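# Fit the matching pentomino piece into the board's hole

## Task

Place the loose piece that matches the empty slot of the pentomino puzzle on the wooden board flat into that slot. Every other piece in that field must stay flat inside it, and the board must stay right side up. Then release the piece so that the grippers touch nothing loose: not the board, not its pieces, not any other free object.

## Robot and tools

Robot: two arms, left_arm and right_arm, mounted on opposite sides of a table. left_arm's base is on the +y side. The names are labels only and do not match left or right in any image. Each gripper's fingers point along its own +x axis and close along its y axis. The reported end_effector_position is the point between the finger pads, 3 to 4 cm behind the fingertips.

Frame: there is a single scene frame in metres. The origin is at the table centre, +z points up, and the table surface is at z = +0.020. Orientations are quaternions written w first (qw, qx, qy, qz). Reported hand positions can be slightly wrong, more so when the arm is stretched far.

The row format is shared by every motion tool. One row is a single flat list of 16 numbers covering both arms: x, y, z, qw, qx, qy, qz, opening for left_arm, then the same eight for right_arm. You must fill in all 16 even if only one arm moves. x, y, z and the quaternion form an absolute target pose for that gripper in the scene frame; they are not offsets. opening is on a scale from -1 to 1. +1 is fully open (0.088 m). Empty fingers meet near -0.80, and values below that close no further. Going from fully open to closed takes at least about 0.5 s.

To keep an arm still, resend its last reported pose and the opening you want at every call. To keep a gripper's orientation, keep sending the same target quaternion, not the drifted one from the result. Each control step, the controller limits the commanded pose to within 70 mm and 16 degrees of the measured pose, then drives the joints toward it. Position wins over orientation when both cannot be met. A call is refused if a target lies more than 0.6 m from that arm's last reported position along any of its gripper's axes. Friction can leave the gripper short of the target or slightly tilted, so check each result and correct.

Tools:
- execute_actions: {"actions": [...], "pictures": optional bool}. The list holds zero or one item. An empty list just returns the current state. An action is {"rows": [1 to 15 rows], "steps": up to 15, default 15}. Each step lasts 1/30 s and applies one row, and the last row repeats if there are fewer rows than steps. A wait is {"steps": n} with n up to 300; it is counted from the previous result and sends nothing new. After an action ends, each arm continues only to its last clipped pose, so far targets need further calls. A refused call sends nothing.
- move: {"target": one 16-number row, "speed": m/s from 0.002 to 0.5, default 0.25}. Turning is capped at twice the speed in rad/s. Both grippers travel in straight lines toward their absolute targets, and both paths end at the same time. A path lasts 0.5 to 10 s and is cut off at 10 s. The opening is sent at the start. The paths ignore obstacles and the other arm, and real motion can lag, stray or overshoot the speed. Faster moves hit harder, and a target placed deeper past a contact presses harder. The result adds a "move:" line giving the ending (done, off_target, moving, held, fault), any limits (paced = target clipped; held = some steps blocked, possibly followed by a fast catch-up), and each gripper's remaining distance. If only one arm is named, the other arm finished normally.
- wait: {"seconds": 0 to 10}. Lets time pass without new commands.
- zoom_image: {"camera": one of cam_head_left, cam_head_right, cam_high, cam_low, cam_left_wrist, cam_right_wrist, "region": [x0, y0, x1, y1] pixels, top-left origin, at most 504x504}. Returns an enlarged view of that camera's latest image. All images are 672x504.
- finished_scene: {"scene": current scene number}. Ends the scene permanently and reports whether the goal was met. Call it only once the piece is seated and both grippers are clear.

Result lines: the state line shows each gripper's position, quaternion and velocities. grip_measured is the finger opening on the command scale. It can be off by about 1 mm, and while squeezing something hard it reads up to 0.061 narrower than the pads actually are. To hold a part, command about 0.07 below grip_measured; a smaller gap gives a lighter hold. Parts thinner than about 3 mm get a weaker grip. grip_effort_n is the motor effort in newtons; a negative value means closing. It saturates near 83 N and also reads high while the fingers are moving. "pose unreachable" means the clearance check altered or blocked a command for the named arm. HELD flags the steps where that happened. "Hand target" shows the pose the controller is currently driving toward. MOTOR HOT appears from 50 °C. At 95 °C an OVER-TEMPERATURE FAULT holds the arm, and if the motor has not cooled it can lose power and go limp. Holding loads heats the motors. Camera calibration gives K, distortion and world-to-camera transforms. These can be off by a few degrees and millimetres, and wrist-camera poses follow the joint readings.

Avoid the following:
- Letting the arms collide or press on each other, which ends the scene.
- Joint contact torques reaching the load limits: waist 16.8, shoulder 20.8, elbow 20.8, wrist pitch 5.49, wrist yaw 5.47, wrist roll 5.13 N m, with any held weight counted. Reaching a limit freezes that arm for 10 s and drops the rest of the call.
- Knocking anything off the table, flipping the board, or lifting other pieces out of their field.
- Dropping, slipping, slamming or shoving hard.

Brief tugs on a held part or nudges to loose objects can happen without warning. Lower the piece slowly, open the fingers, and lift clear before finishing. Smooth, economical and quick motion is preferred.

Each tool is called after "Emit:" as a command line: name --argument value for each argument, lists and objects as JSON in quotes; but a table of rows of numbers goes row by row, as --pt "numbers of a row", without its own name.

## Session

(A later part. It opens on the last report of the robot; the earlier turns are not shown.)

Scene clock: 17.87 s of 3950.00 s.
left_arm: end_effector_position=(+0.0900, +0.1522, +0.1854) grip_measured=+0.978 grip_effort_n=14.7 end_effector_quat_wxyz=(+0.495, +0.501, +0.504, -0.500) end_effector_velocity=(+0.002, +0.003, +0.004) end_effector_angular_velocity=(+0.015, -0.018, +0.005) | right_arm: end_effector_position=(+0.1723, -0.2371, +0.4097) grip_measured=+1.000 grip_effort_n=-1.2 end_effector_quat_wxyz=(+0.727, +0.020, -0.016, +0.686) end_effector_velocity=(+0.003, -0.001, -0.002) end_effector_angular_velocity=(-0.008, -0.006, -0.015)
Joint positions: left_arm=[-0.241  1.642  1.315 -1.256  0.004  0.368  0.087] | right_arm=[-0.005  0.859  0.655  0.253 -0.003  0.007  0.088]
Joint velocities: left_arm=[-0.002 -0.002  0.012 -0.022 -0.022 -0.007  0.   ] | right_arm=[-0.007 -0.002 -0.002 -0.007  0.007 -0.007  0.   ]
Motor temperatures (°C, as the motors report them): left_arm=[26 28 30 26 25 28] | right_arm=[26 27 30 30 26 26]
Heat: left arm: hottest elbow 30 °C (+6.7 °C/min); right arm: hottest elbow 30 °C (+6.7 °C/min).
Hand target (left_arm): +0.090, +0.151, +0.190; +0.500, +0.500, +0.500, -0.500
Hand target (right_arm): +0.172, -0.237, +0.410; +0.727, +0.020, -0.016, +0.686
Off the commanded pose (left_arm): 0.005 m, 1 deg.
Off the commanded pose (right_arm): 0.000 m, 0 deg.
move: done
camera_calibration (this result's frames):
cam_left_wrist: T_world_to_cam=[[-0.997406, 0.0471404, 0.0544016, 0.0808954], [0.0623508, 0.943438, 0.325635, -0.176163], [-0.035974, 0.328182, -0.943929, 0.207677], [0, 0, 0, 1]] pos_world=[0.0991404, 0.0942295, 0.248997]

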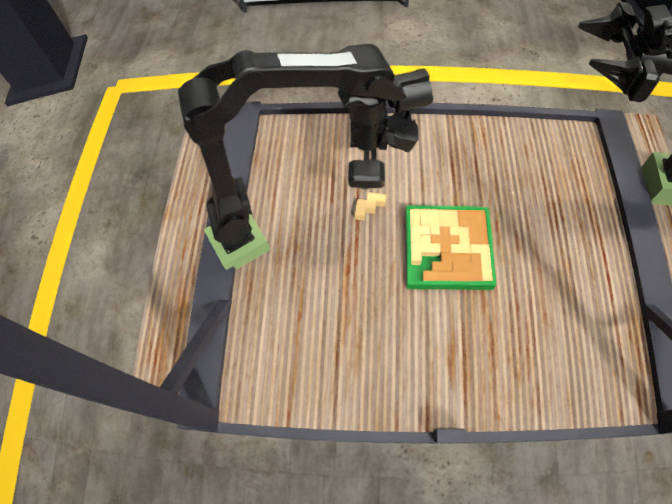

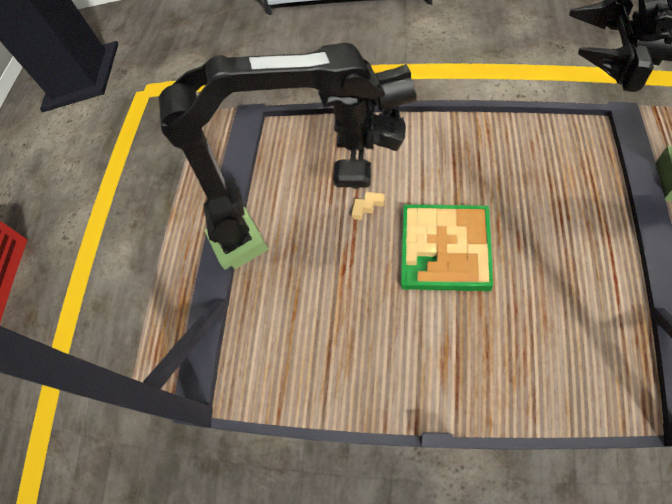

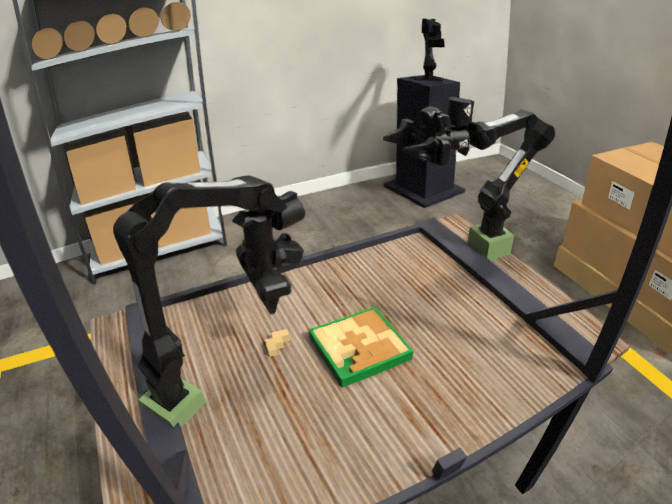

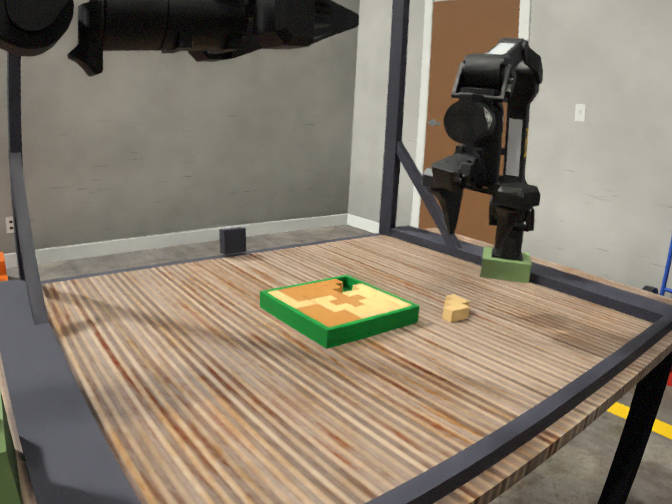

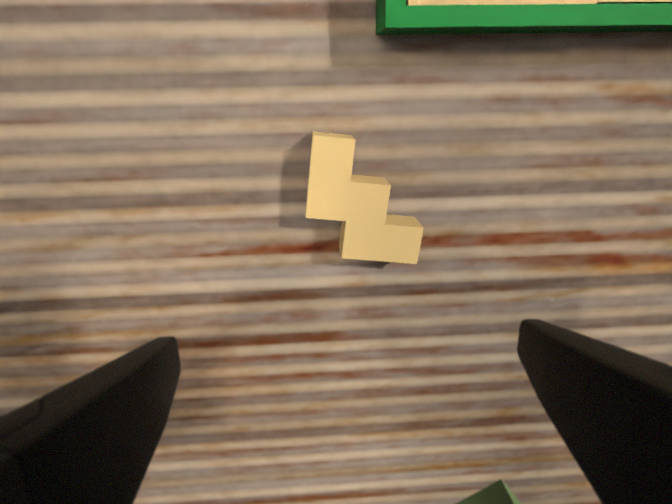

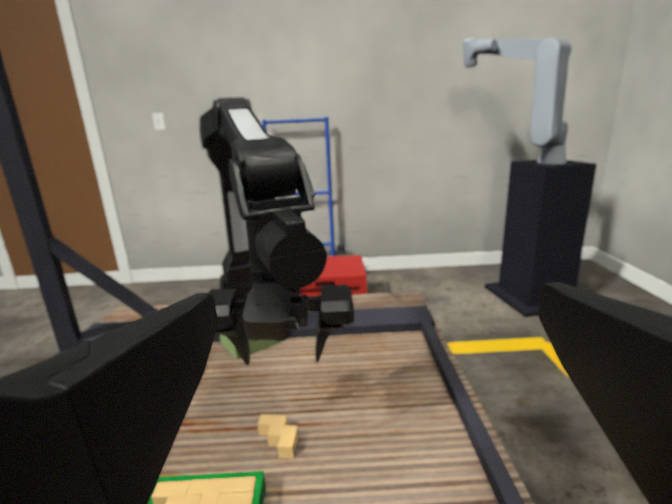

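Emit:
move --target '[0.084,0.139,0.085,0.464,0.534,0.464,-0.534,0.3,0.172,-0.237,0.41,0.727,0.02,-0.016,0.686,1]' --speed 0.12

Emit:
move --target '[0.084,0.139,0.064,0.464,0.534,0.464,-0.534,0.3,0.172,-0.237,0.41,0.727,0.02,-0.016,0.686,1]' --speed 0.02

Emit:
zoom_image --camera "cam_low" --region '[400,250,520,340]'

Scene clock: 22.93 s of 3950.00 s.
left_arm: end_effector_position=(+0.0862, +0.1348, +0.0920) grip_measured=+0.303 grip_effort_n=-17.4 end_effector_quat_wxyz=(+0.473, +0.527, +0.460, -0.536) end_effector_velocity=(-0.002, +0.002, -0.003) end_effector_angular_velocity=(+0.009, -0.004, +0.000) | right_arm: end_effector_position=(+0.1723, -0.2371, +0.4097) grip_measured=+1.000 grip_effort_n=-0.7 end_effector_quat_wxyz=(+0.727, +0.020, -0.016, +0.686) end_effector_velocity=(-0.000, +0.001, -0.003) end_effector_angular_velocity=(-0.013, -0.022, +0.004)
Joint positions: left_arm=[-0.273  1.765  1.069 -0.852  0.004  0.463  0.054] | right_arm=[-0.005  0.859  0.655  0.253 -0.003  0.007  0.088]
Joint velocities: left_arm=[-0.007  0.002 -0.012  0.007 -0.007 -0.007 -0.   ] | right_arm=[-0.002  0.002 -0.002 -0.007 -0.007 -0.022  0.   ]
Motor temperatures (°C, as the motors report them): left_arm=[26 29 30 26 25 28] | right_arm=[26 27 31 31 26 26]
Heat: left arm: hottest elbow 30 °C (+5.2 °C/min); right arm: hottest elbow 31 °C (+7.8 °C/min).
Hand target (left_arm): +0.084, +0.139, +0.085; +0.464, +0.534, +0.464, -0.534
Hand target (right_arm): +0.172, -0.237, +0.410; +0.727, +0.020, -0.016, +0.686
Off the commanded pose (left_arm): 0.008 m, 1 deg.
Off the commanded pose (right_arm): 0.000 m, 0 deg.
After step 90, 0.73 s passed at rest.
move: done
camera_calibration (this result's frames):
cam_left_wrist: T_world_to_cam=[[-0.983813, 0.175078, 0.0382121, 0.0660501], [0.178489, 0.938392, 0.295909, -0.135685], [0.0159492, 0.297939, -0.954452, 0.125666], [0, 0, 0, 1]] pos_world=[0.0871948, 0.0783206, 0.157568]

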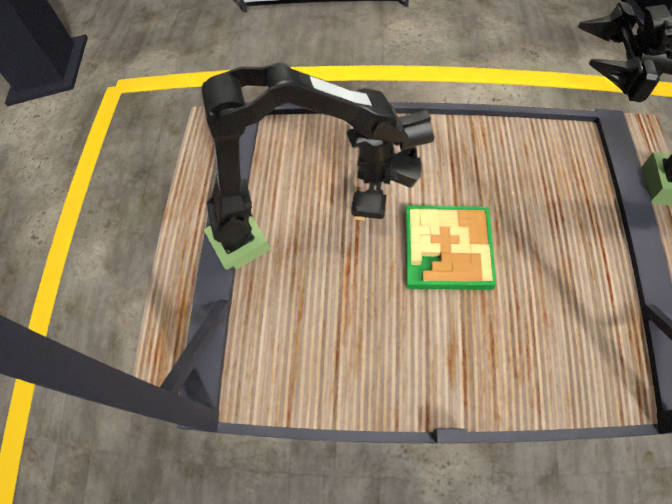

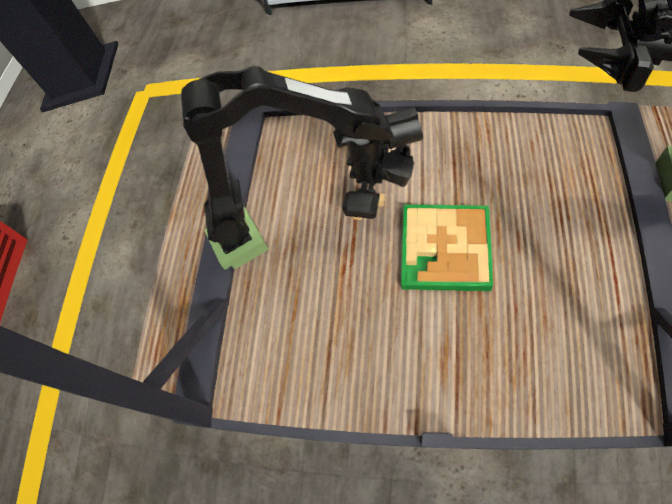

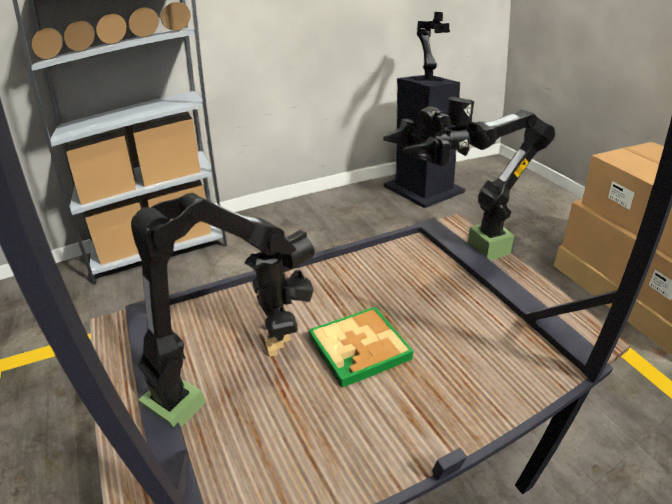

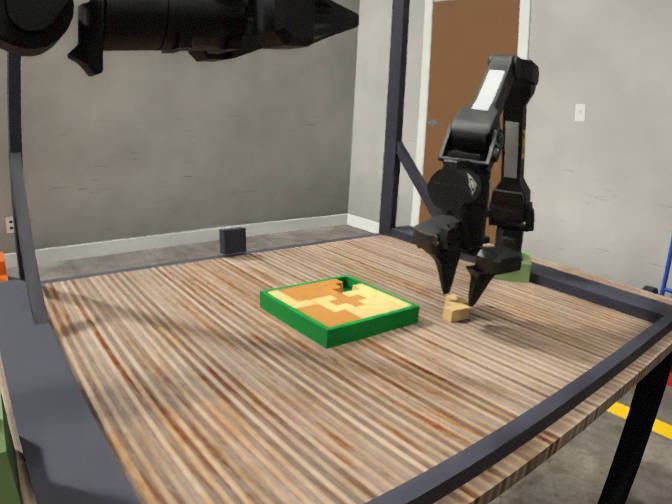

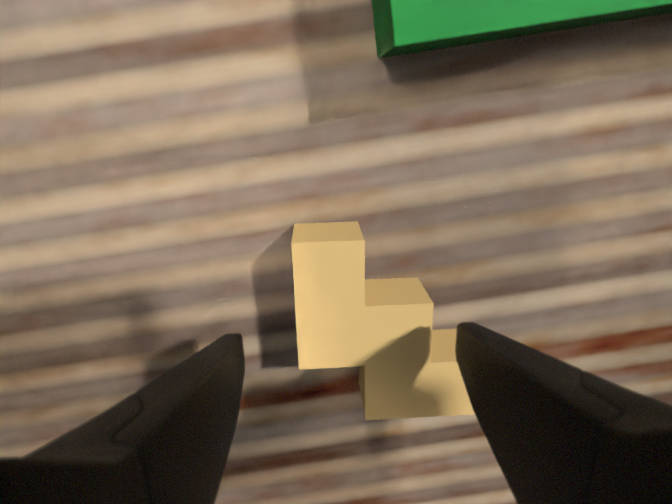

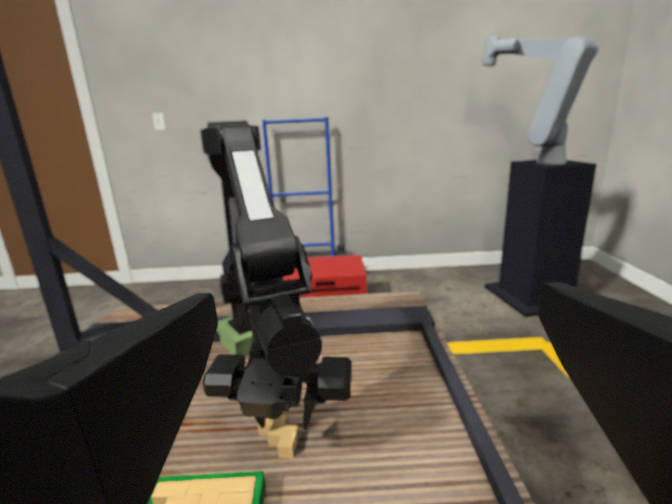

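Scene clock: 24.63 s of 3950.00 s.
left_arm: end_effector_position=(+0.0861, +0.1347, +0.0706) grip_measured=+0.303 grip_effort_n=-17.4 end_effector_quat_wxyz=(+0.473, +0.527, +0.460, -0.536) end_effector_velocity=(+0.002, +0.000, -0.001) end_effector_angular_velocity=(+0.000, -0.008, +0.010) | right_arm: end_effector_position=(+0.1723, -0.2371, +0.4097) grip_measured=+1.000 grip_effort_n=-1.2 end_effector_quat_wxyz=(+0.727, +0.020, -0.016, +0.686) end_effector_velocity=(-0.000, -0.001, +0.001) end_effector_angular_velocity=(+0.007, -0.008, +0.005)
Joint positions: left_arm=[-0.273  1.806  1.024 -0.766  0.004  0.464  0.054] | right_arm=[-0.005  0.859  0.655  0.253 -0.003  0.007  0.088]
Joint velocities: left_arm=[ 0.002  0.002 -0.002  0.007 -0.007 -0.007 -0.   ] | right_arm=[-0.002 -0.002 -0.002  0.007 -0.007 -0.007  0.   ]
Motor temperatures (°C, as the motors report them): left_arm=[26 29 30 26 25 28] | right_arm=[26 27 31 31 26 26]
Heat: left arm: hottest elbow 30 °C (+4.9 °C/min); right arm: hottest elbow 31 °C (+7.3 °C/min).
Hand target (left_arm): +0.084, +0.139, +0.064; +0.464, +0.534, +0.464, -0.534
Hand target (right_arm): +0.172, -0.237, +0.410; +0.727, +0.020, -0.016, +0.686
Off the commanded pose (left_arm): 0.008 m, 1 deg.
Off the commanded pose (right_arm): 0.000 m, 0 deg.
move: done
camera_calibration (this result's frames):
cam_left_wrist: T_world_to_cam=[[-0.983608, 0.17619, 0.0383817, 0.0666339], [0.179594, 0.93808, 0.29623, -0.129274], [0.0161876, 0.298267, -0.954345, 0.105119], [0, 0, 0, 1]] pos_world=[0.0870568, 0.0781754, 0.136057]

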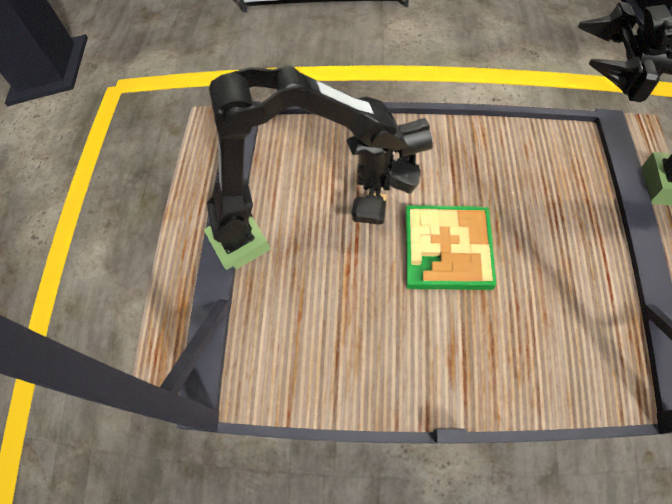

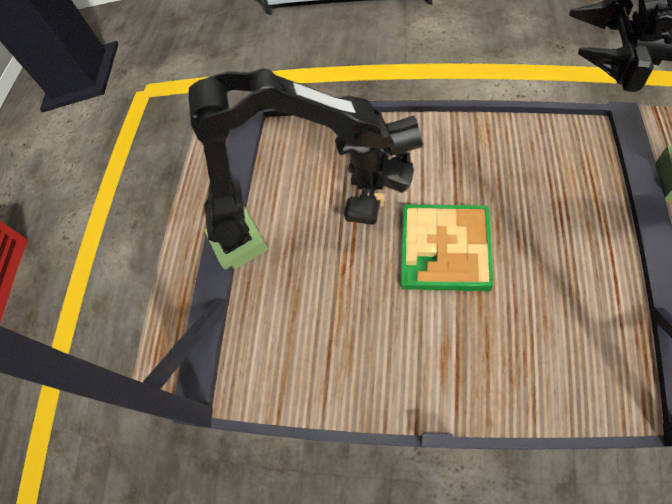

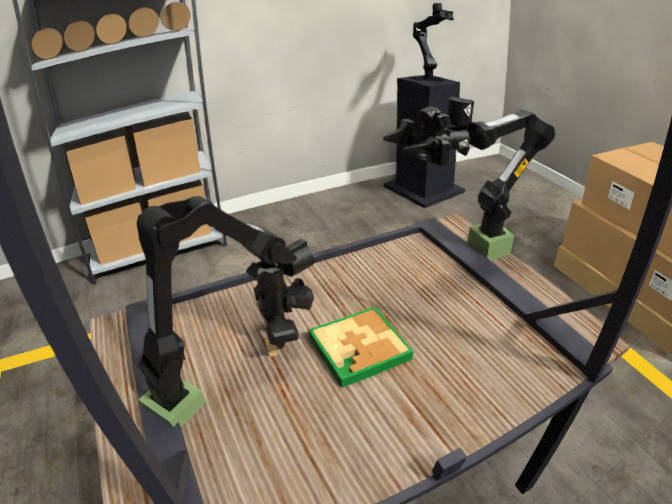

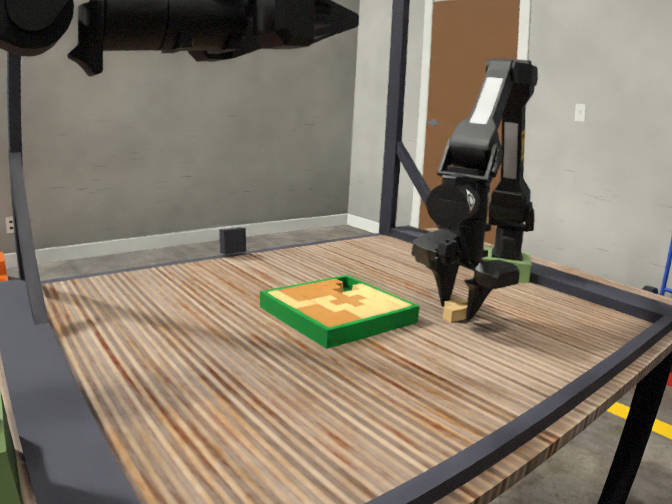

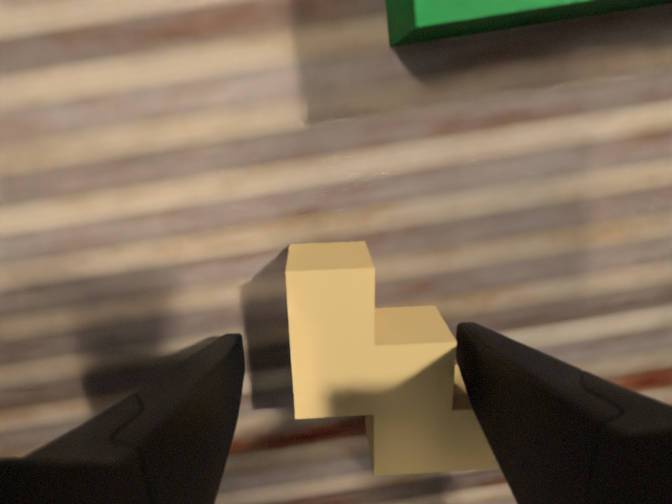

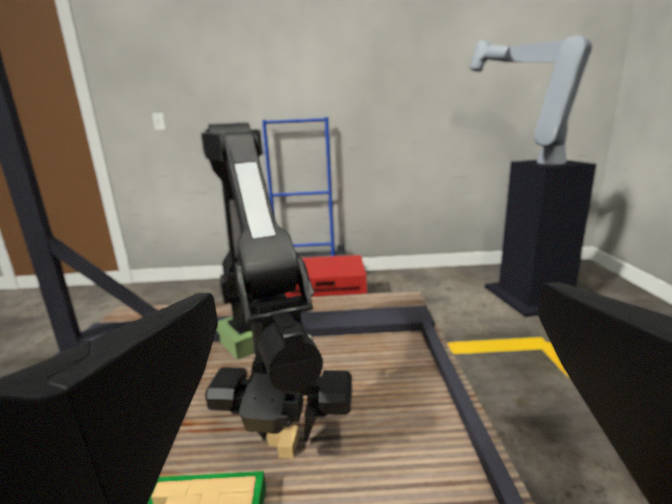

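Region (400, 250, 520, 340) of cam_low's 672x504 image, scaled by 4.200, with more detail than that image has; it fills the top 378 rows of this view, and the rest is white.

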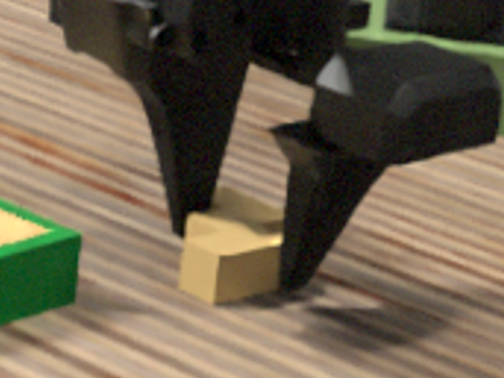

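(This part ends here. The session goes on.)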